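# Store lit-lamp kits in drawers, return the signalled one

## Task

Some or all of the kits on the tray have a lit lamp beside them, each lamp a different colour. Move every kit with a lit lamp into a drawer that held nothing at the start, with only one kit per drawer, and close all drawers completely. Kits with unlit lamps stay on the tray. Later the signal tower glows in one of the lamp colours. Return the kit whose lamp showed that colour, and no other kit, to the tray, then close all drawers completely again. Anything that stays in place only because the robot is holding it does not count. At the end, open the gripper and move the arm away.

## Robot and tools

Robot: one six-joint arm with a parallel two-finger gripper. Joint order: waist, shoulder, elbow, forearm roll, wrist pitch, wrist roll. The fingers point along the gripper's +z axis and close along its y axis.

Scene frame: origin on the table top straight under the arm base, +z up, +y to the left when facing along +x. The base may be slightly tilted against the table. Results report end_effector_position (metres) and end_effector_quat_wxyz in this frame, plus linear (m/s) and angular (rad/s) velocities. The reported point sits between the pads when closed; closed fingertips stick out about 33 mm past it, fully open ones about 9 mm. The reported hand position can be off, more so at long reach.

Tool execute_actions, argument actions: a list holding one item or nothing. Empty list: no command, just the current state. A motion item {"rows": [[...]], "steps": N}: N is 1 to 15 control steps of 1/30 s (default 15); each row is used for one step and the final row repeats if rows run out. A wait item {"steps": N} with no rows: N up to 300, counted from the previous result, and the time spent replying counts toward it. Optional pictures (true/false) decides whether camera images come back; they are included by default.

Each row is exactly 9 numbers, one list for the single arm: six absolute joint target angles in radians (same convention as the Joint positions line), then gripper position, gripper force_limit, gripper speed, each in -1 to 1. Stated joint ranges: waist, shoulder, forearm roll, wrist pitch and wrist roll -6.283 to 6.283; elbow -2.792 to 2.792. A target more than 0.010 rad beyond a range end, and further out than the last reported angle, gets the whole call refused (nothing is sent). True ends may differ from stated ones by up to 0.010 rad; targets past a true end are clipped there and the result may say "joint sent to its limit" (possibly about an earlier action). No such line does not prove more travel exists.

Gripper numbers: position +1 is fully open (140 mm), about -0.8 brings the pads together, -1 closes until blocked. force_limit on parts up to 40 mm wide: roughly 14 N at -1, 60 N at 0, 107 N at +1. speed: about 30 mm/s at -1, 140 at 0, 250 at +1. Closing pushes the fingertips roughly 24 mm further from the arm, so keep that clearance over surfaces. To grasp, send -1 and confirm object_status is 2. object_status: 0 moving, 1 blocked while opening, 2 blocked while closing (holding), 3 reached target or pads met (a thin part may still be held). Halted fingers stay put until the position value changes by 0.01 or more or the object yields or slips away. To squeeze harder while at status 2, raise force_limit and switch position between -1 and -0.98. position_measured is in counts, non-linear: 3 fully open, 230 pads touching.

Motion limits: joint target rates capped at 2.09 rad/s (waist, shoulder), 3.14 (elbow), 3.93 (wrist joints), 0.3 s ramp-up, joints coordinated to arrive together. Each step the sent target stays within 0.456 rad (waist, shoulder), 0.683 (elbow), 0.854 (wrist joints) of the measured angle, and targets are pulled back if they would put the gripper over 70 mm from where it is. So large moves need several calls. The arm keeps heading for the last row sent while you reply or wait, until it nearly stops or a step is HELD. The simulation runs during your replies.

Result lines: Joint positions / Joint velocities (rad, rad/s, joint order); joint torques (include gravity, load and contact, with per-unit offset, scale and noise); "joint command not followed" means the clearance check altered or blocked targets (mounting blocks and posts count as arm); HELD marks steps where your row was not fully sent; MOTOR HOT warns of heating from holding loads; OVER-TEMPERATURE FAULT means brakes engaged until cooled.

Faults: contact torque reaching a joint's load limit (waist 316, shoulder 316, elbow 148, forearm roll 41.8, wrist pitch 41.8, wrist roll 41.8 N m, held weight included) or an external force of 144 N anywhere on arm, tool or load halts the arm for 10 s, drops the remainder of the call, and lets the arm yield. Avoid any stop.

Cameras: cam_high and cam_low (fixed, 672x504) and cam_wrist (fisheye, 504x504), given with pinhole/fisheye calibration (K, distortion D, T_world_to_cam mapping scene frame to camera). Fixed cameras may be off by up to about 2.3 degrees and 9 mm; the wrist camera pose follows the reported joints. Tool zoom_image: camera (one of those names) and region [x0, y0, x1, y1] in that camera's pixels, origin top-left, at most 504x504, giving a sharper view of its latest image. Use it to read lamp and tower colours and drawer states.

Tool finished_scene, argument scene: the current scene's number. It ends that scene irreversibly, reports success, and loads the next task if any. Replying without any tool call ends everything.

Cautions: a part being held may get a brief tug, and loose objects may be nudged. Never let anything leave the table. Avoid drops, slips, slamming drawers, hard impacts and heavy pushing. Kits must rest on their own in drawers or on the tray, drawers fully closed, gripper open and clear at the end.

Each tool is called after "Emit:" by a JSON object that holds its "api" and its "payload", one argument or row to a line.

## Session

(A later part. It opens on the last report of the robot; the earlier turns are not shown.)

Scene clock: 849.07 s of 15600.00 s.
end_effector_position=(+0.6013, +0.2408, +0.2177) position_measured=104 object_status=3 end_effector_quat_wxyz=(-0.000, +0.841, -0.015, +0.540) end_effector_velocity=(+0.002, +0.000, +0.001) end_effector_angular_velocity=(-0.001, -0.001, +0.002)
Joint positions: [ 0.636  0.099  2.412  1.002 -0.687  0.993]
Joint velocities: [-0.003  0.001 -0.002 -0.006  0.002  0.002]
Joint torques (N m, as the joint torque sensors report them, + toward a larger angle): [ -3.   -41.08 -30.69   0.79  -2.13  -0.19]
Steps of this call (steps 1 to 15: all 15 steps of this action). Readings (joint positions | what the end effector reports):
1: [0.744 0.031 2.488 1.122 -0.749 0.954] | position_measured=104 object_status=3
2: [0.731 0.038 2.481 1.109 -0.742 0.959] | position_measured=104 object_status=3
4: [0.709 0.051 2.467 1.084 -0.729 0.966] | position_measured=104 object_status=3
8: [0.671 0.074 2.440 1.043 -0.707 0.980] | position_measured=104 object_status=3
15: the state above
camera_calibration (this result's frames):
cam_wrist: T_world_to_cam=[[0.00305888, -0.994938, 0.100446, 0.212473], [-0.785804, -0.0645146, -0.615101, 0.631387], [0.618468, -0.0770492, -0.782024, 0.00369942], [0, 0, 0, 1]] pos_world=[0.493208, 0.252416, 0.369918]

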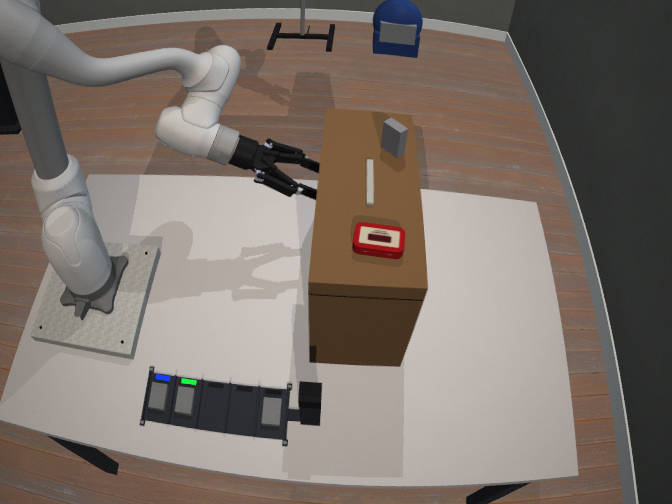

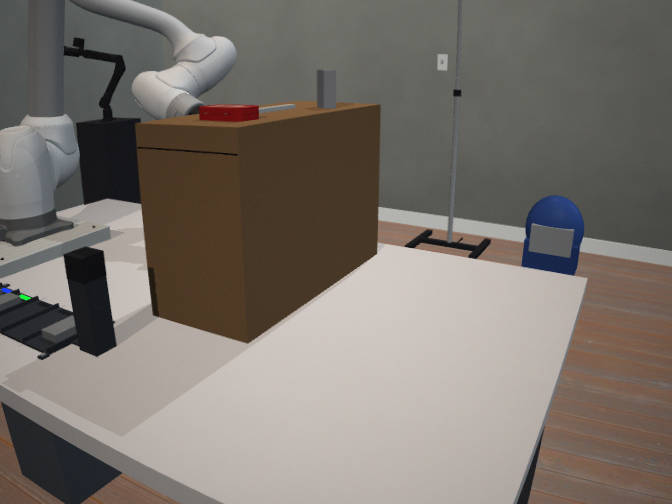

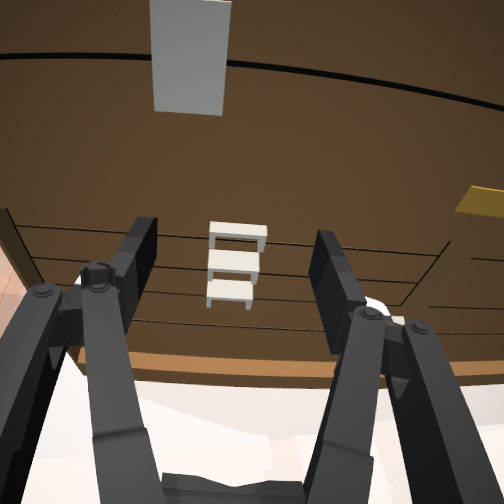

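Emit:
{"api": "execute_actions", "payload": {
  "actions": [
    {"rows":[[0.713,0.048,2.47,1.089,-0.732,0.965,0.2,0.3,0.3],[0.713,0.048,2.47,1.089,-0.732,0.965,0.2,0.3,0.3],[0.713,0.048,2.47,1.089,-0.732,0.965,0.2,0.3,0.3],[0.713,0.048,2.47,1.089,-0.732,0.965,0.2,0.3,0.3],[0.713,0.048,2.47,1.089,-0.732,0.965,0.2,0.3,0.3],[0.713,0.048,2.47,1.089,-0.732,0.965,0.2,0.3,0.3],[0.713,0.109,2.492,1.015,-0.774,1.066,0.2,0.3,0.3]]}
  ],
  "pictures": false
}}

Emit:
{"api": "execute_actions", "payload": {
  "actions": [
    {"rows":[[0.69,0.122,2.475,0.99,-0.762,1.072,0.2,0.3,0.3],[0.69,0.122,2.475,0.99,-0.762,1.072,0.2,0.3,0.3],[0.69,0.122,2.475,0.99,-0.762,1.072,0.2,0.3,0.3],[0.665,0.137,2.456,0.965,-0.749,1.078,0.2,0.3,0.3],[0.665,0.137,2.456,0.965,-0.749,1.078,0.2,0.3,0.3],[0.665,0.137,2.456,0.965,-0.749,1.078,0.2,0.3,0.3],[0.644,0.151,2.44,0.942,-0.738,1.084,0.2,0.3,0.3]]}
  ]
}}

Scene clock: 866.50 s of 15600.00 s.
end_effector_position=(+0.5536, +0.2390, +0.1890) position_measured=104 object_status=3 end_effector_quat_wxyz=(+0.003, +0.842, -0.017, +0.540) end_effector_velocity=(+0.000, +0.001, +0.001) end_effector_angular_velocity=(+0.002, -0.003, +0.002)
Joint positions: [ 0.713  0.109  2.492  1.015 -0.774  1.066]
Joint velocities: [ 0.001 -0.002  0.    -0.003 -0.001  0.003]
Joint torques (N m, as the joint torque sensors report them, + toward a larger angle): [ -1.44 -38.4  -26.9    0.31  -2.02   0.18]
Steps of this call (steps 1 to 15: the robot went on to your last target; steps 16 to 90: nothing new was sent; then 13.93 s passed at rest; steps 91 to 105: all 15 steps of this action). Readings (joint positions | what the end effector reports):
91: [0.636 0.099 2.412 1.002 -0.687 0.993] | position_measured=104 object_status=3
92: [0.639 0.098 2.414 1.005 -0.688 0.992] | position_measured=104 object_status=3
94: [0.666 0.079 2.435 1.037 -0.705 0.982] | position_measured=104 object_status=3
98: [0.713 0.050 2.472 1.086 -0.735 0.969] | position_measured=104 object_status=3
105: the state above

Scene clock: 867.00 s of 15600.00 s.
end_effector_position=(+0.5952, +0.2391, +0.1889) position_measured=104 object_status=3 end_effector_quat_wxyz=(+0.002, +0.841, -0.016, +0.540) end_effector_velocity=(+0.000, +0.001, -0.001) end_effector_angular_velocity=(-0.001, +0.002, +0.001)
Joint positions: [ 0.644  0.151  2.44   0.942 -0.738  1.084]
Joint velocities: [ 0.001  0.002 -0.001  0.     0.     0.   ]
Joint torques (N m, as the joint torque sensors report them, + toward a larger angle): [ -1.52 -42.98 -26.74   0.81  -1.99   0.13]
Steps of this call (steps 1 to 15: all 15 steps of this action). Readings (joint positions | what the end effector reports):
1: [0.713 0.109 2.492 1.015 -0.774 1.066] | position_measured=104 object_status=3
2: [0.710 0.110 2.490 1.012 -0.772 1.067] | position_measured=104 object_status=3
4: [0.694 0.120 2.477 0.994 -0.764 1.071] | position_measured=104 object_status=3
8: [0.661 0.140 2.453 0.960 -0.747 1.079] | position_measured=104 object_status=3
15: the state above
camera_calibration (this result's frames):
cam_wrist: T_world_to_cam=[[-0.000960521, -0.994671, 0.103091, 0.215481], [-0.786137, -0.0629644, -0.614836, 0.608609], [0.618051, -0.0816341, -0.781888, -0.013885], [0, 0, 0, 1]] pos_world=[0.487239, 0.25152, 0.341124]

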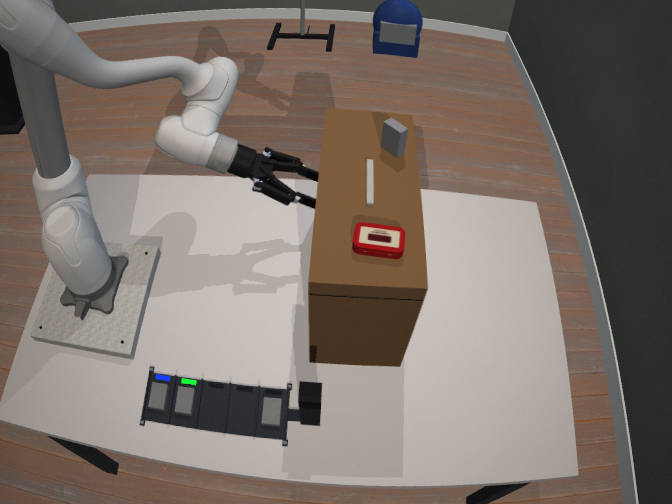

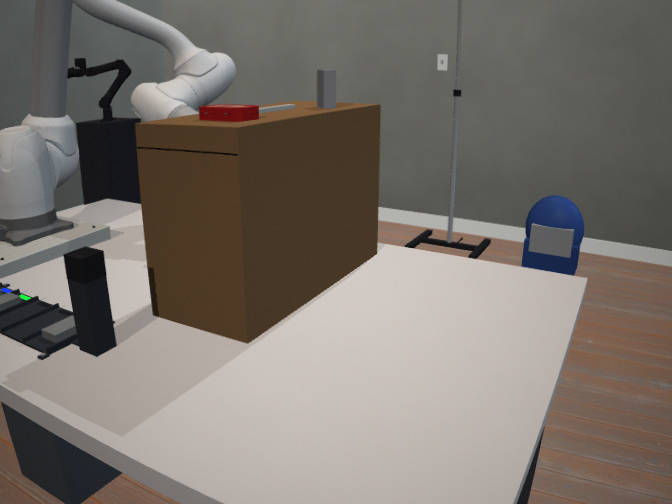

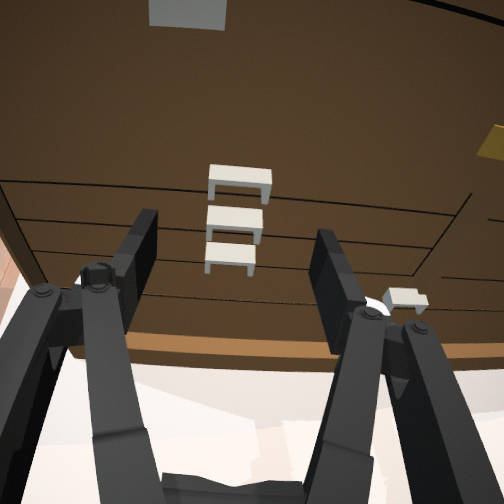

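Emit:
{"api": "execute_actions", "payload": {
  "actions": [
    {"rows":[[0.644,0.151,2.44,0.942,-0.738,1.084,-1,0,0.3]]}
  ]
}}

Emit:
{"api": "execute_actions", "payload": {
  "actions": [
    {"rows":[[0.644,0.151,2.44,0.942,-0.738,1.084,-1,0,0.3],[0.644,0.151,2.44,0.942,-0.738,1.084,-1,0,0.3],[0.644,0.151,2.44,0.942,-0.738,1.084,-1,0,0.3],[0.644,0.151,2.44,0.942,-0.738,1.084,-1,0,0.3],[0.651,0.146,2.446,0.95,-0.742,1.082,-1,0,0.3],[0.658,0.142,2.451,0.957,-0.745,1.08,-1,0,0.3],[0.665,0.137,2.456,0.965,-0.749,1.078,-1,0,0.3],[0.673,0.132,2.462,0.973,-0.753,1.076,-1,0,0.3],[0.682,0.127,2.469,0.982,-0.758,1.074,-1,0,0.3],[0.69,0.122,2.475,0.99,-0.762,1.072,-1,0,0.3]]}
  ]
}}

Scene clock: 872.60 s of 15600.00 s.
end_effector_position=(+0.5955, +0.2394, +0.1891) position_measured=193 object_status=0 end_effector_quat_wxyz=(+0.002, +0.841, -0.016, +0.540) end_effector_velocity=(-0.001, -0.003, -0.000) end_effector_angular_velocity=(+0.001, -0.000, -0.007)
Joint positions: [ 0.644  0.151  2.44   0.941 -0.738  1.084]
Joint velocities: [-0.    -0.001  0.002  0.007 -0.004 -0.001]
Joint torques (N m, as the joint torque sensors report them, + toward a larger angle): [-33.8  -42.29 -13.39  11.51 -11.7    0.73]
Steps of this call (steps 1 to 15: the robot went on to your last target; steps 16 to 90: nothing new was sent; then 2.10 s passed at rest; steps 91 to 105: all 15 steps of this action). Readings (joint positions | what the end effector reports):
91: [0.644 0.151 2.440 0.942 -0.738 1.084] | position_measured=104 object_status=0
92: [0.644 0.151 2.440 0.942 -0.738 1.084] | position_measured=107 object_status=0
94: [0.644 0.151 2.440 0.942 -0.738 1.084] | position_measured=125 object_status=0
98: [0.644 0.151 2.440 0.942 -0.738 1.084] | position_measured=163 object_status=0
105: the state above
camera_calibration (this result's frames):
cam_wrist: T_world_to_cam=[[-0.000296141, -0.994669, 0.103115, 0.215377], [-0.785931, -0.0635257, -0.615042, 0.608994], [0.618314, -0.0812231, -0.781723, -0.0141541], [0, 0, 0, 1]] pos_world=[0.487443, 0.251766, 0.341284]

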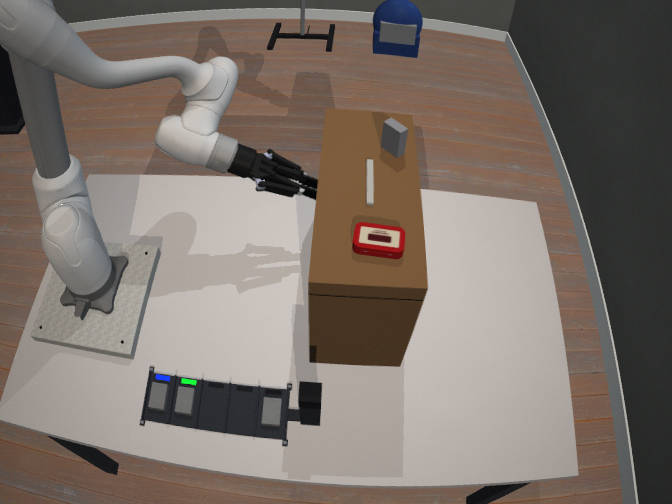

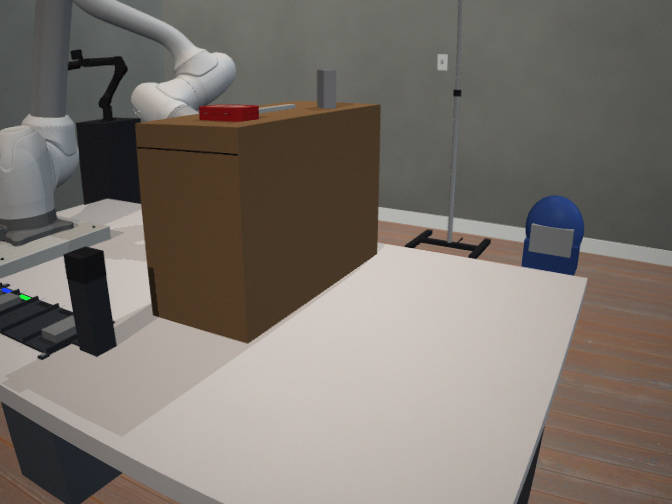

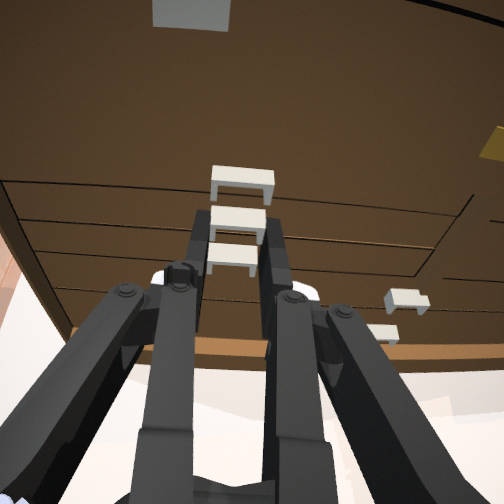

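Scene clock: 873.10 s of 15600.00 s.
end_effector_position=(+0.5673, +0.2396, +0.1895) position_measured=193 object_status=2 end_effector_quat_wxyz=(+0.002, +0.841, -0.017, +0.540) end_effector_velocity=(-0.000, +0.000, -0.000) end_effector_angular_velocity=(+0.000, +0.002, +0.000)
Joint positions: [ 0.69   0.122  2.475  0.99  -0.762  1.072]
Joint velocities: [ 0.    -0.    -0.     0.001  0.002 -0.001]
Joint torques (N m, as the joint torque sensors report them, + toward a larger angle): [-24.4  -48.79 -21.69   7.9  -13.92   0.75]
Steps of this call (steps 1 to 15: all 15 steps of this action). Readings (joint positions | what the end effector reports):
1: [0.644 0.151 2.440 0.941 -0.738 1.084] | position_measured=193 object_status=0
2: [0.644 0.151 2.440 0.942 -0.738 1.084] | position_measured=193 object_status=2
4: [0.644 0.151 2.440 0.942 -0.738 1.084] | position_measured=193 object_status=2
8: [0.657 0.142 2.451 0.957 -0.745 1.080] | position_measured=193 object_status=2
15: the state above
camera_calibration (this result's frames):
cam_wrist: T_world_to_cam=[[-0.00150542, -0.994689, 0.102919, 0.2162], [-0.78569, -0.0624913, -0.615456, 0.58681], [0.618618, -0.0817891, -0.781423, 0.00357085], [0, 0, 0, 1]] pos_world=[0.459167, 0.252014, 0.341695]

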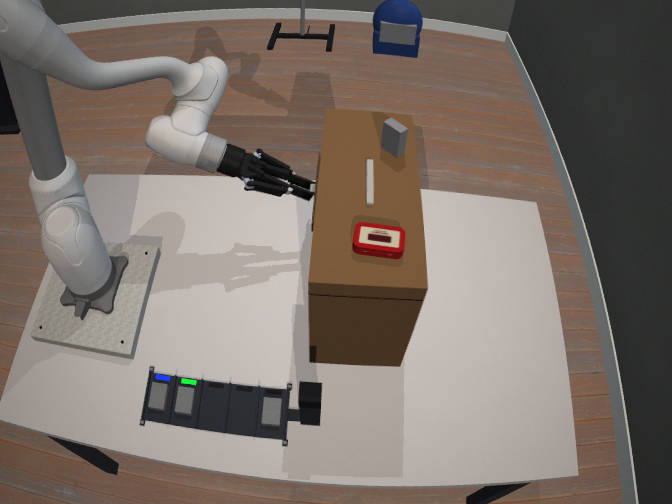

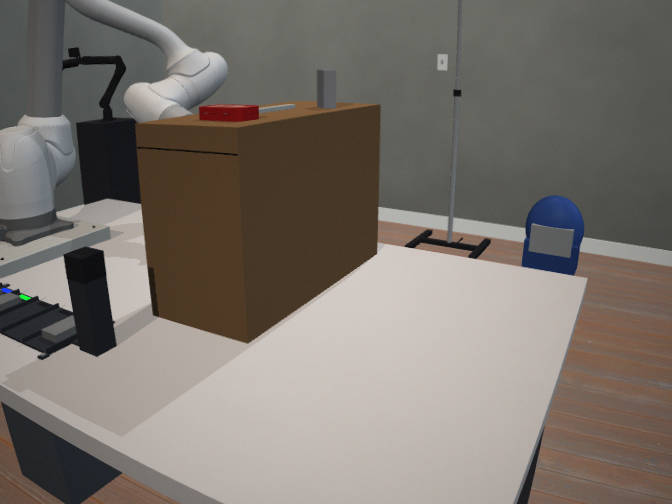

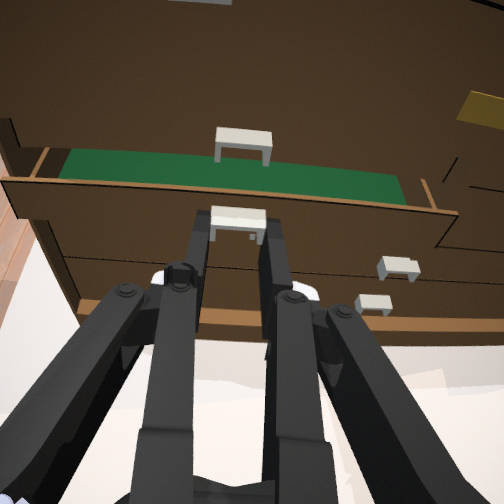

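Emit:
{"api": "execute_actions", "payload": {
  "actions": [
    {"rows":[[0.699,0.118,2.481,0.998,-0.766,1.07,-1,0,0.3],[0.707,0.113,2.487,1.007,-0.77,1.068,-1,0,0.3],[0.715,0.109,2.492,1.015,-0.774,1.066,-1,0,0.3],[0.724,0.104,2.498,1.025,-0.779,1.064,-1,0,0.3],[0.734,0.099,2.504,1.034,-0.783,1.062,-1,0,0.3],[0.743,0.095,2.51,1.044,-0.788,1.059,-1,0,0.3],[0.753,0.09,2.516,1.053,-0.793,1.057,-1,0,0.3],[0.765,0.085,2.522,1.065,-0.799,1.054,-1,0,0.3],[0.777,0.08,2.528,1.077,-0.805,1.052,-1,0,0.3],[0.789,0.075,2.534,1.089,-0.81,1.049,-1,0,0.3],[0.801,0.07,2.54,1.101,-0.816,1.047,-1,0,0.3],[0.813,0.064,2.545,1.113,-0.822,1.044,-1,0,0.3],[0.825,0.059,2.551,1.125,-0.828,1.042,-1,0,0.3],[0.837,0.054,2.557,1.137,-0.833,1.039,-1,0,0.3],[0.848,0.049,2.563,1.149,-0.839,1.037,-1,0,0.3]]}
  ],
  "pictures": false
}}

Emit:
{"api": "execute_actions", "payload": {
  "actions": [
    {"rows":[[0.858,0.044,2.5685,1.161,-0.845,1.034,-1,0,0.3],[0.858,0.044,2.5685,1.161,-0.845,1.034,-1,0,0.3],[0.858,0.044,2.5685,1.161,-0.845,1.034,-1,0,0.3],[0.858,0.044,2.5685,1.161,-0.845,1.034,-1,0,0.3],[0.858,0.044,2.5685,1.161,-0.845,1.034,0.2,0,0.3]]}
  ]
}}

Scene clock: 882.10 s of 15600.00 s.
end_effector_position=(+0.5019, +0.2415, +0.1888) position_measured=193 object_status=2 end_effector_quat_wxyz=(+0.001, +0.841, -0.016, +0.540) end_effector_velocity=(-0.163, +0.002, -0.002) end_effector_angular_velocity=(+0.004, +0.003, +0.012)
Joint positions: [ 0.819  0.061  2.549  1.12  -0.825  1.043]
Joint velocities: [ 0.354 -0.152  0.172  0.349 -0.161 -0.076]
Joint torques (N m, as the joint torque sensors report them, + toward a larger angle): [ 21.03 -30.09 -42.28  -9.85   8.38  -0.25]
Steps of this call (steps 1 to 15: the robot went on to your last target; steps 16 to 90: nothing new was sent; then 5.50 s passed at rest; steps 91 to 105: all 15 steps of this action). Readings (joint positions | what the end effector reports):
91: [0.690 0.122 2.475 0.990 -0.762 1.072] | position_measured=193 object_status=2
92: [0.693 0.121 2.476 0.992 -0.763 1.071] | position_measured=193 object_status=2
94: [0.706 0.114 2.486 1.005 -0.770 1.068] | position_measured=193 object_status=2
98: [0.740 0.096 2.508 1.041 -0.787 1.060] | position_measured=193 object_status=2
105: the state above

Scene clock: 882.60 s of 15600.00 s.
end_effector_position=(+0.4839, +0.2398, +0.1886) position_measured=107 object_status=0 end_effector_quat_wxyz=(+0.002, +0.841, -0.017, +0.540) end_effector_velocity=(-0.000, -0.000, -0.000) end_effector_angular_velocity=(-0.000, +0.001, +0.000)
Joint positions: [ 0.858  0.044  2.568  1.161 -0.845  1.034]
Joint velocities: [-0.     0.     0.    -0.     0.001  0.   ]
Joint torques (N m, as the joint torque sensors report them, + toward a larger angle): [ -1.91 -30.73 -26.34  -0.06  -1.83   0.04]
Steps of this call (steps 1 to 15: all 15 steps of this action). Readings (joint positions | what the end effector reports):
1: [0.831 0.056 2.555 1.132 -0.831 1.040] | position_measured=193 object_status=2
2: [0.843 0.051 2.560 1.144 -0.837 1.038] | position_measured=193 object_status=2
4: [0.857 0.045 2.568 1.159 -0.844 1.034] | position_measured=193 object_status=2
8: [0.858 0.044 2.568 1.161 -0.845 1.034] | position_measured=171 object_status=0
15: the state above
camera_calibration (this result's frames):
cam_wrist: T_world_to_cam=[[-0.00142851, -0.994682, 0.102982, 0.216387], [-0.785559, -0.0626075, -0.615611, 0.520719], [0.618785, -0.0817777, -0.781293, 0.0543436], [0, 0, 0, 1]] pos_world=[0.375738, 0.252281, 0.340735]

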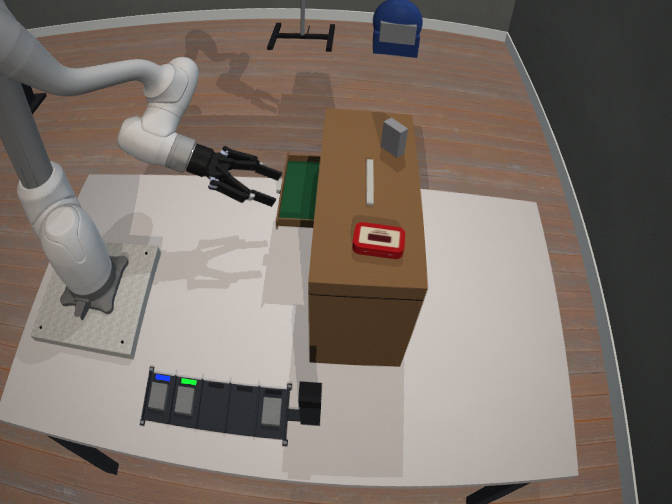

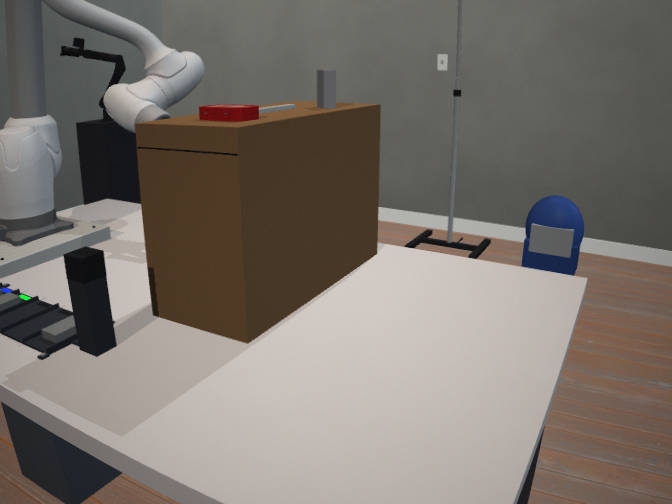

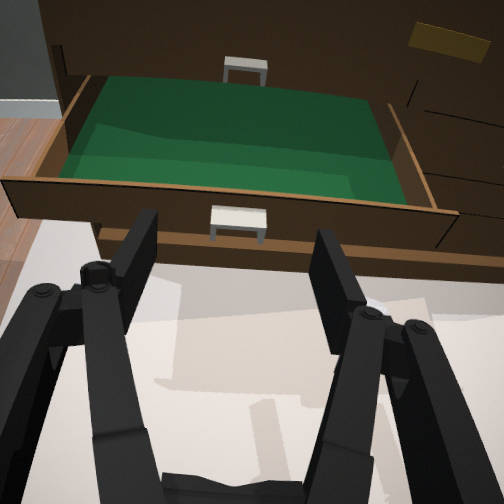

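Emit:
{"api": "execute_actions", "payload": {
  "actions": [
    {"rows":[[0.9,-0.06,2.6,1.16,-0.845,1.03,0.2,0.3,0.3],[0.9,-0.06,2.6,1.16,-0.845,1.03,0.2,0.3,0.3],[0.9,-0.06,2.6,1.16,-0.845,1.03,0.2,0.3,0.3],[0.9,-0.06,2.6,1.16,-0.845,1.03,0.2,0.3,0.3],[0.9,-0.06,2.6,1.16,-0.845,1.03,0.2,0.3,0.3],[0.8,-0.45,2.5,0.6,0,0.5,-0.17,0.3,0.3]]}
  ],
  "pictures": false
}}

Emit:
{"api": "execute_actions", "payload": {
  "actions": [
    {"steps":15}
  ],
  "pictures": false
}}

Emit:
{"api": "execute_actions", "payload": {
  "actions": [
    {"rows":[[-0.748,-0.3,2.25,0,1.1,-0.7,-0.17,0.3,0.3]]}
  ],
  "pictures": false
}}

Emit:
{"api": "execute_actions", "payload": {
  "actions": [
    {"steps":25}
  ],
  "pictures": false
}}

Emit:
{"api": "execute_actions", "payload": {
  "actions": [
    {"rows":[[-0.748,0.05,2.248,0,0.844,-0.7,-0.17,0.3,0.3]]}
  ],
  "pictures": false
}}

Emit:
{"api": "execute_actions", "payload": {
  "actions": [
    {"steps":10}
  ]
}}

Scene clock: 891.60 s of 15600.00 s.
end_effector_position=(+0.4318, +0.3380, +0.2842) position_measured=150 object_status=0 end_effector_quat_wxyz=(-0.096, +0.807, +0.203, +0.546) end_effector_velocity=(-0.224, +0.316, +0.243) end_effector_angular_velocity=(-0.868, -0.293, +1.893)
Joint positions: [ 0.856 -0.236  2.553  0.917 -0.478  0.799]
Joint velocities: [-0.192 -0.738 -0.184 -1.083  1.637 -1.023]
Joint torques (N m, as the joint torque sensors report them, + toward a larger angle): [ -1.3  -14.12 -33.9    1.28  -1.73  -0.17]
Steps of this call (steps 1 to 15: the robot went on to your last target; steps 16 to 90: nothing new was sent; then 5.50 s passed at rest; steps 91 to 105: all 15 steps of this action). Readings (joint positions | what the end effector reports):
91: [0.858 0.044 2.569 1.161 -0.845 1.034] | position_measured=104 object_status=3
92: [0.859 0.041 2.569 1.161 -0.845 1.034] | position_measured=104 object_status=3
94: [0.870 0.013 2.578 1.161 -0.845 1.033] | position_measured=104 object_status=3
98: [0.894 -0.075 2.593 1.147 -0.825 1.017] | position_measured=116 object_status=0
105: the state above

Scene clock: 892.10 s of 15600.00 s.
end_effector_position=(+0.3479, +0.3832, +0.3405) position_measured=150 object_status=3 end_effector_quat_wxyz=(-0.081, +0.693, +0.493, +0.520) end_effector_velocity=(-0.000, +0.000, +0.001) end_effector_angular_velocity=(+0.000, -0.003, +0.001)
Joint positions: [ 0.8  -0.45  2.5   0.6  -0.    0.5 ]
Joint velocities: [ 0.    -0.002 -0.001 -0.001  0.001 -0.001]
Joint torques (N m, as the joint torque sensors report them, + toward a larger angle): [ -1.71   5.01 -39.33   3.26  -1.9   -0.02]
Steps of this call (steps 1 to 15: the robot went on to your last target). Readings (joint positions | what the end effector reports):
1: [0.849 -0.261 2.547 0.880 -0.422 0.764] | position_measured=150 object_status=0
2: [0.842 -0.287 2.541 0.841 -0.364 0.728] | position_measured=150 object_status=0
4: [0.828 -0.341 2.527 0.761 -0.243 0.652] | position_measured=150 object_status=3
8: [0.804 -0.435 2.504 0.623 -0.034 0.521] | position_measured=150 object_status=3
15: the state above

Scene clock: 892.60 s of 15600.00 s.
end_effector_position=(+0.3921, +0.2519, +0.2625) position_measured=150 object_status=3 end_effector_quat_wxyz=(+0.085, +0.530, +0.799, +0.269) end_effector_velocity=(+0.066, -0.436, -0.105) end_effector_angular_velocity=(-1.179, +0.296, +0.551)
Joint positions: [ 0.433 -0.36   2.349  0.239  0.623 -0.155]
Joint velocities: [-0.858  0.128 -0.213 -0.508  1.016 -1.164]
Joint torques (N m, as the joint torque sensors report them, + toward a larger angle): [ -1.32  -5.46 -37.89   4.34  -1.22   0.  ]
Steps of this call (steps 1 to 15: all 15 steps of this action). Readings (joint positions | what the end effector reports):
1: [0.800 -0.450 2.500 0.600 0.000 0.500] | position_measured=150 object_status=3
2: [0.797 -0.449 2.498 0.596 0.006 0.494] | position_measured=150 object_status=3
4: [0.769 -0.440 2.483 0.559 0.058 0.442] | position_measured=150 object_status=3
8: [0.640 -0.400 2.417 0.402 0.301 0.199] | position_measured=150 object_status=3
15: the state above

Scene clock: 893.43 s of 15600.00 s.
end_effector_position=(+0.3652, -0.1101, +0.2386) position_measured=150 object_status=3 end_effector_quat_wxyz=(+0.066, +0.625, +0.777, +0.042) end_effector_velocity=(-0.153, -0.389, -0.004) end_effector_angular_velocity=(-0.033, +0.192, -0.808)
Joint positions: [-0.368 -0.308  2.263  0.031  1.038 -0.629]
Joint velocities: [-1.039  0.022 -0.036 -0.085  0.17  -0.194]
Joint torques (N m, as the joint torque sensors report them, + toward a larger angle): [ -1.27  -9.22 -37.82   4.59  -0.47  -0.01]
Steps of this call (steps 1 to 25: the robot went on to your last target). Readings (joint positions | what the end effector reports):
1: [0.404 -0.356 2.343 0.222 0.657 -0.193] | position_measured=150 object_status=3
2: [0.375 -0.352 2.336 0.207 0.688 -0.228] | position_measured=150 object_status=3
4: [0.316 -0.345 2.324 0.178 0.744 -0.293] | position_measured=150 object_status=3
8: [0.195 -0.333 2.305 0.132 0.837 -0.399] | position_measured=150 object_status=3
25: the state above

Scene clock: 893.93 s of 15600.00 s.
end_effector_position=(+0.3482, -0.2775, +0.1140) position_measured=150 object_status=3 end_effector_quat_wxyz=(+0.004, +0.727, +0.687, +0.009) end_effector_velocity=(-0.085, -0.246, -0.283) end_effector_angular_velocity=(+0.160, +0.227, -0.394)
Joint positions: [-0.719  0.014  2.249  0.002  0.864 -0.695]
Joint velocities: [-0.521  0.65  -0.018 -0.043 -0.362 -0.096]
Joint torques (N m, as the joint torque sensors report them, + toward a larger angle): [ 10.91 -57.08 -31.21   3.87   0.53   0.21]
Steps of this call (steps 1 to 15: all 15 steps of this action). Readings (joint positions | what the end effector reports):
1: [-0.403 -0.307 2.262 0.028 1.044 -0.635] | position_measured=150 object_status=3
2: [-0.436 -0.305 2.261 0.026 1.046 -0.641] | position_measured=150 object_status=3
4: [-0.482 -0.282 2.259 0.022 1.032 -0.650] | position_measured=150 object_status=3
8: [-0.569 -0.172 2.255 0.015 0.970 -0.666] | position_measured=150 object_status=3
15: the state above

Scene clock: 894.27 s of 15600.00 s.
end_effector_position=(+0.3432, -0.2911, +0.0984) position_measured=150 object_status=3 end_effector_quat_wxyz=(-0.003, +0.734, +0.679, +0.008) end_effector_velocity=(+0.000, +0.000, -0.000) end_effector_angular_velocity=(+0.001, +0.001, +0.001)
Joint positions: [-0.748  0.05   2.248  0.     0.844 -0.7  ]
Joint velocities: [ 0.001  0.001 -0.     0.     0.    -0.001]
Joint torques (N m, as the joint torque sensors report them, + toward a larger angle): [ -0.54 -38.06 -30.97   3.39   0.06   0.24]
Steps of this call (steps 1 to 10: the robot went on to your last target). Readings (joint positions | what the end effector reports):
1: [-0.734 0.033 2.249 0.001 0.854 -0.697] | position_measured=150 object_status=3
2: [-0.744 0.045 2.248 0.000 0.847 -0.699] | position_measured=150 object_status=3
4: [-0.748 0.050 2.248 0.000 0.844 -0.700] | position_measured=150 object_status=3
8: [-0.748 0.050 2.248 0.000 0.844 -0.700] | position_measured=150 object_status=3
10: the state above
camera_calibration (this result's frames):
cam_wrist: T_world_to_cam=[[0.998684, 0.0407559, 0.0311378, -0.337412], [0.0227373, -0.895989, 0.443495, -0.302804], [0.0459742, -0.442203, -0.895736, 0.130398], [0, 0, 0, 1]] pos_world=[0.337858, -0.199896, 0.2616]

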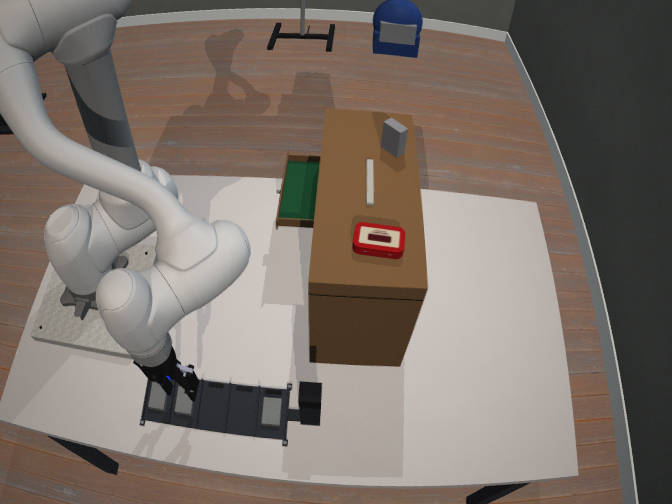

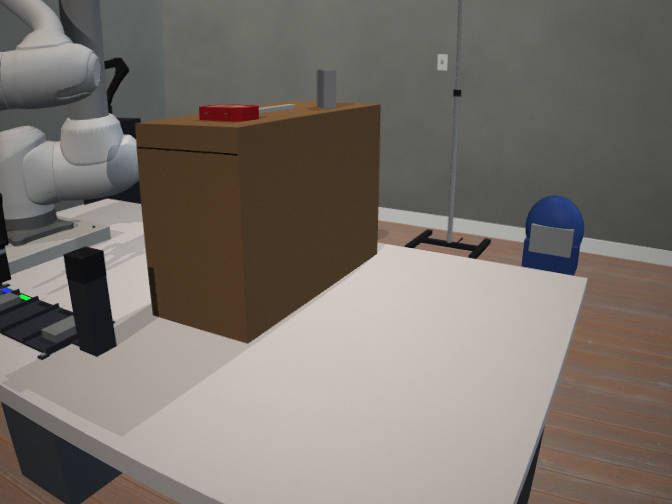

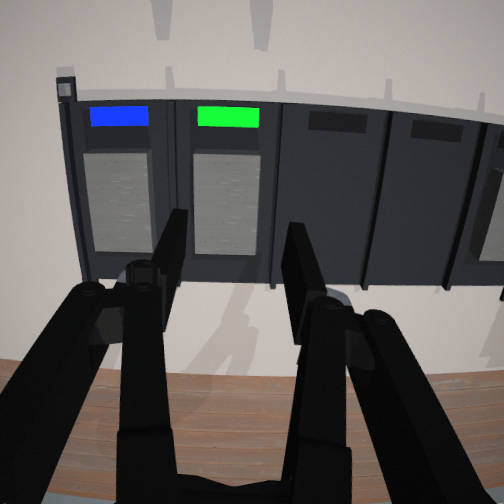

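Emit:
{"api": "execute_actions", "payload": {
  "actions": [
    {"rows":[[-0.748,0.102,2.283,0,0.757,-0.7,-0.17,0.3,0.3]]}
  ]
}}

Scene clock: 897.30 s of 15600.00 s.
end_effector_position=(+0.3422, -0.2894, +0.0610) position_measured=150 object_status=3 end_effector_quat_wxyz=(-0.003, +0.734, +0.679, +0.008) end_effector_velocity=(+0.000, -0.000, +0.000) end_effector_angular_velocity=(-0.001, -0.001, -0.000)
Joint positions: [-0.748  0.102  2.283 -0.     0.757 -0.7  ]
Joint velocities: [-0.    -0.    -0.    -0.    -0.001  0.   ]
Joint torques (N m, as the joint torque sensors report them, + toward a larger angle): [ -0.41 -40.53 -28.58   3.17   0.07   0.2 ]
Steps of this call (steps 1 to 30: the robot went on to your last target; steps 31 to 76: nothing new was sent; steps 77 to 91: all 15 steps of this action). Readings (joint positions | what the end effector reports):
77: [-0.748 0.050 2.248 -0.000 0.844 -0.700] | position_measured=150 object_status=3
78: [-0.748 0.053 2.250 0.000 0.839 -0.700] | position_measured=150 object_status=3
80: [-0.748 0.079 2.268 -0.000 0.795 -0.700] | position_measured=150 object_status=3
84: [-0.748 0.102 2.283 -0.000 0.757 -0.700] | position_measured=150 object_status=3
91: the state above
camera_calibration (this result's frames):
cam_wrist: T_world_to_cam=[[0.99869, 0.0407225, 0.0309728, -0.335277], [0.0227814, -0.895998, 0.443474, -0.284669], [0.0458109, -0.442187, -0.895752, 0.0978006], [0, 0, 0, 1]] pos_world=[0.336842, -0.198163, 0.224233]

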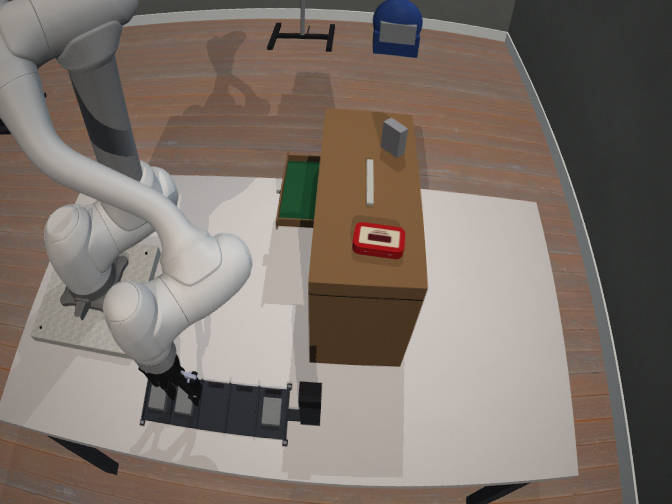

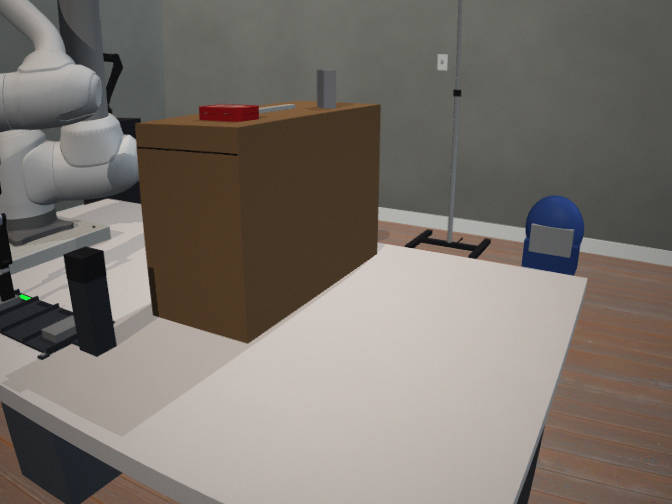

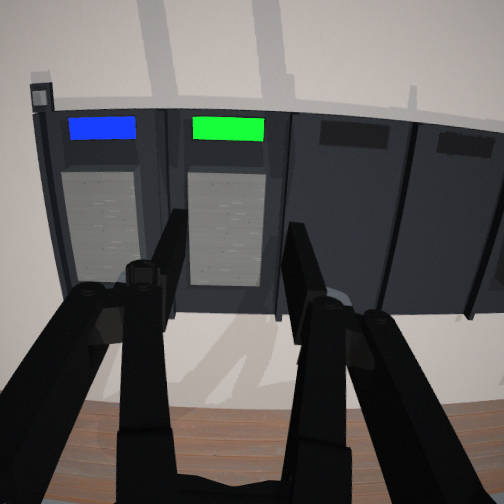

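Emit:
{"api": "execute_actions", "payload": {
  "actions": [
    {"rows":[[-0.7536,0.103,2.29,0,0.749,-0.706,-0.17,0.3,-0.6],[-0.7536,0.103,2.29,0,0.749,-0.706,-0.17,0.3,-0.6],[-0.7536,0.103,2.29,0,0.749,-0.706,-0.17,0.3,-0.6],[-0.7536,0.103,2.29,0,0.749,-0.706,-0.17,0.3,-0.6],[-0.7536,0.109,2.2935,0,0.739,-0.706,-0.17,0.3,-0.6],[-0.7536,0.109,2.2935,0,0.739,-0.706,-0.17,0.3,-0.6],[-0.7536,0.109,2.2935,0,0.739,-0.706,-0.17,0.3,-0.6],[-0.7536,0.114,2.297,0,0.7306,-0.706,-0.17,0.3,-0.6]]}
  ]
}}

Scene clock: 904.90 s of 15600.00 s.
end_effector_position=(+0.3385, -0.2889, +0.0503) position_measured=150 object_status=3 end_effector_quat_wxyz=(-0.003, +0.734, +0.679, +0.008) end_effector_velocity=(-0.001, -0.000, -0.000) end_effector_angular_velocity=(+0.001, +0.001, -0.003)
Joint positions: [-0.754  0.114  2.297  0.     0.731 -0.706]
Joint velocities: [-0.002  0.     0.001  0.     0.     0.001]
Joint torques (N m, as the joint torque sensors report them, + toward a larger angle): [ -0.3  -41.99 -27.51   3.14   0.08   0.19]
Steps of this call (steps 1 to 15: the robot went on to your last target; steps 16 to 90: nothing new was sent; then 4.10 s passed at rest; steps 91 to 105: all 15 steps of this action). Readings (joint positions | what the end effector reports):
91: [-0.748 0.102 2.283 0.000 0.757 -0.700] | position_measured=150 object_status=3
92: [-0.750 0.102 2.285 0.000 0.754 -0.702] | position_measured=150 object_status=3
94: [-0.753 0.103 2.290 0.000 0.750 -0.706] | position_measured=150 object_status=3
98: [-0.753 0.109 2.293 0.000 0.740 -0.706] | position_measured=150 object_status=3
105: the state above
camera_calibration (this result's frames):
cam_wrist: T_world_to_cam=[[0.998665, 0.0410314, 0.0313875, -0.331205], [0.0228663, -0.895913, 0.443641, -0.279399], [0.0463236, -0.442331, -0.895655, 0.0884406], [0, 0, 0, 1]] pos_world=[0.333054, -0.197607, 0.213561]

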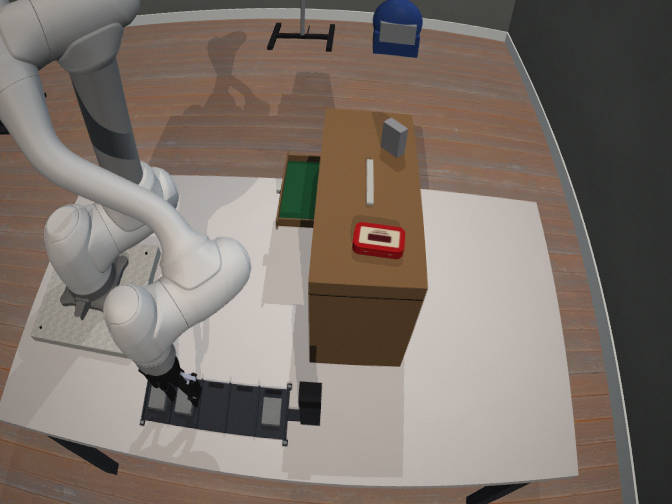

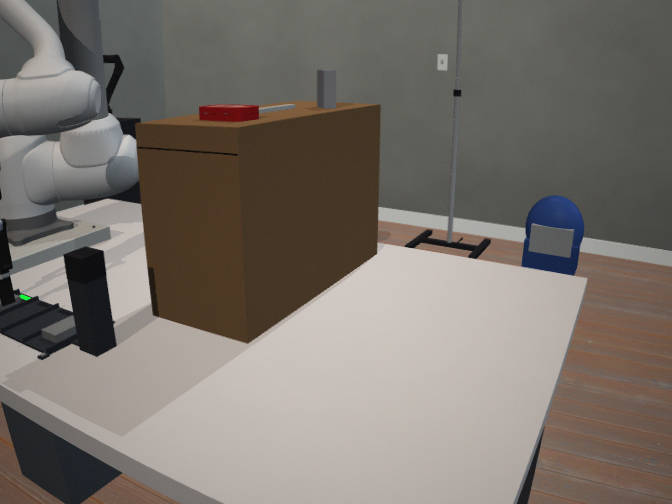

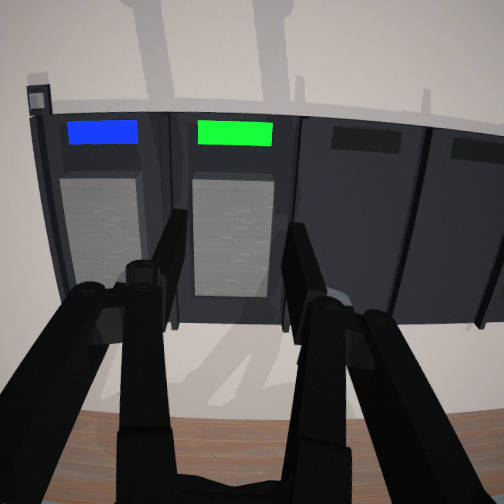

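Emit:
{"api": "execute_actions", "payload": {
  "actions": [
    {"rows":[[-0.7536,0.1153,2.298,0,0.7283,-0.706,-0.17,0.3,-0.6],[-0.7536,0.1153,2.298,0,0.7283,-0.706,-0.17,0.3,-0.6],[-0.7536,0.1153,2.298,0,0.7283,-0.706,-0.17,0.3,-0.6],[-0.7536,0.1153,2.298,0,0.7283,-0.706,-1,0.3,-0.4]]}
  ],
  "pictures": false
}}

Emit:
{"api": "execute_actions", "payload": {
  "actions": [
    {"rows":[[-0.7536,0.1135,2.2967,0,0.7314,-0.706,-1,0.3,-0.4]],"steps":10}
  ],
  "pictures": false
}}

Emit:
{"api": "execute_actions", "payload": {
  "actions": [
    {"rows":[[-0.7536,0.09,2.28,0,0.77,-0.706,-1,0.3,-0.4]]}
  ]
}}

Scene clock: 910.57 s of 15600.00 s.
end_effector_position=(+0.3383, -0.2888, +0.0494) position_measured=178 object_status=0 end_effector_quat_wxyz=(-0.003, +0.734, +0.679, +0.008) end_effector_velocity=(-0.000, +0.000, +0.000) end_effector_angular_velocity=(-0.000, +0.000, +0.001)
Joint positions: [-0.754  0.115  2.298 -0.     0.728 -0.706]
Joint velocities: [ 0.    -0.    -0.    -0.001  0.001  0.   ]
Joint torques (N m, as the joint torque sensors report them, + toward a larger angle): [  0.47 -26.27 -19.8    3.54  -2.62   0.24]
Steps of this call (steps 1 to 15: the robot went on to your last target; steps 16 to 90: nothing new was sent; then 2.17 s passed at rest; steps 91 to 105: all 15 steps of this action). Readings (joint positions | what the end effector reports):
91: [-0.754 0.114 2.297 -0.000 0.731 -0.706] | position_measured=150 object_status=3
92: [-0.754 0.115 2.297 -0.000 0.729 -0.706] | position_measured=150 object_status=3
94: [-0.754 0.115 2.298 -0.000 0.728 -0.706] | position_measured=150 object_status=0
98: [-0.754 0.115 2.298 -0.000 0.728 -0.706] | position_measured=167 object_status=0
105: the state above

Scene clock: 910.90 s of 15600.00 s.
end_effector_position=(+0.3384, -0.2889, +0.0506) position_measured=179 object_status=2 end_effector_quat_wxyz=(-0.003, +0.734, +0.679, +0.008) end_effector_velocity=(-0.000, -0.000, +0.000) end_effector_angular_velocity=(+0.000, +0.001, +0.000)
Joint positions: [-0.754  0.114  2.297 -0.     0.731 -0.706]
Joint velocities: [-0.001  0.    -0.001 -0.     0.001 -0.001]
Joint torques (N m, as the joint torque sensors report them, + toward a larger angle): [ -0.35 -40.27 -27.67   3.09   0.15   0.21]
Steps of this call (steps 1 to 10: all 10 steps of this action). Readings (joint positions | what the end effector reports):
1: [-0.754 0.115 2.298 -0.000 0.728 -0.706] | position_measured=178 object_status=0
2: [-0.754 0.115 2.298 -0.000 0.729 -0.706] | position_measured=178 object_status=2
4: [-0.754 0.114 2.297 -0.000 0.731 -0.706] | position_measured=179 object_status=2
8: [-0.754 0.114 2.297 -0.000 0.731 -0.706] | position_measured=179 object_status=2
10: the state above

Scene clock: 911.40 s of 15600.00 s.
end_effector_position=(+0.3401, -0.2909, +0.0675) position_measured=179 object_status=2 end_effector_quat_wxyz=(-0.002, +0.734, +0.679, +0.008) end_effector_velocity=(-0.000, +0.000, +0.000) end_effector_angular_velocity=(+0.001, +0.000, -0.001)
Joint positions: [-0.754  0.09   2.28  -0.     0.77  -0.706]
Joint velocities: [-0.001 -0.001  0.     0.     0.001  0.   ]
Joint torques (N m, as the joint torque sensors report them, + toward a larger angle): [ -0.58 -39.59 -29.02   3.11   0.19   0.1 ]
Steps of this call (steps 1 to 15: all 15 steps of this action). Readings (joint positions | what the end effector reports):
1: [-0.754 0.113 2.297 -0.000 0.731 -0.706] | position_measured=179 object_status=2
2: [-0.754 0.111 2.295 -0.000 0.737 -0.706] | position_measured=179 object_status=2
4: [-0.754 0.093 2.282 -0.000 0.764 -0.706] | position_measured=179 object_status=2
8: [-0.754 0.090 2.280 -0.000 0.770 -0.706] | position_measured=179 object_status=2
15: the state above
camera_calibration (this result's frames):
cam_wrist: T_world_to_cam=[[0.99863, 0.041076, 0.0324218, -0.333308], [0.0223895, -0.895375, 0.44475, -0.288661], [0.0472983, -0.443415, -0.895068, 0.102112], [0, 0, 0, 1]] pos_world=[0.334485, -0.199491, 0.230586]

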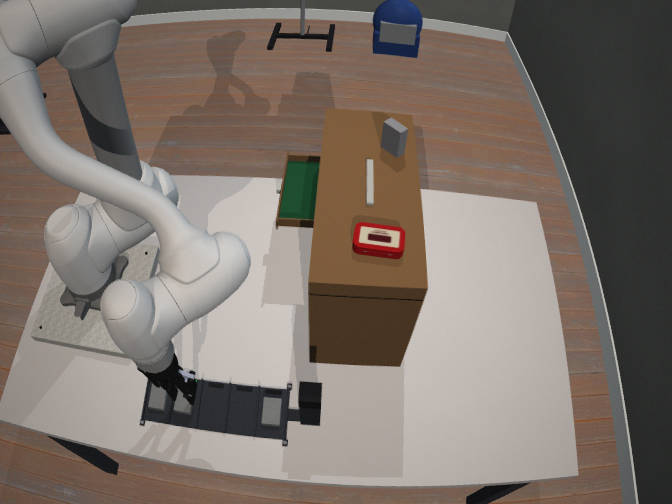

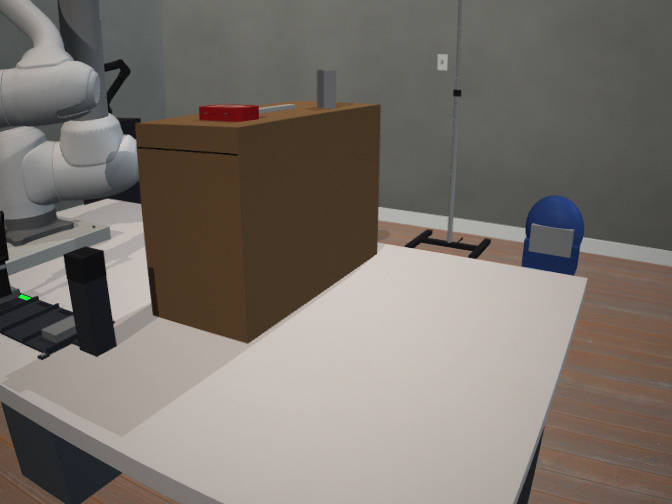

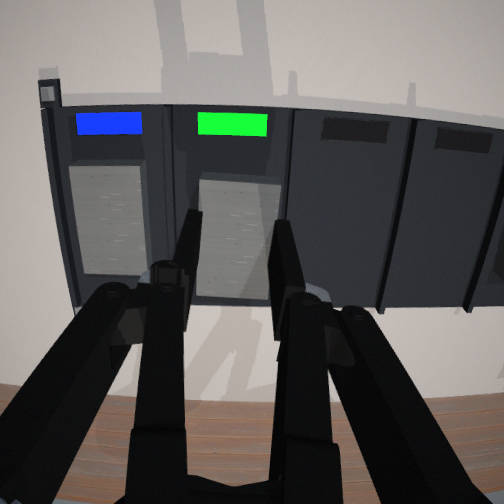

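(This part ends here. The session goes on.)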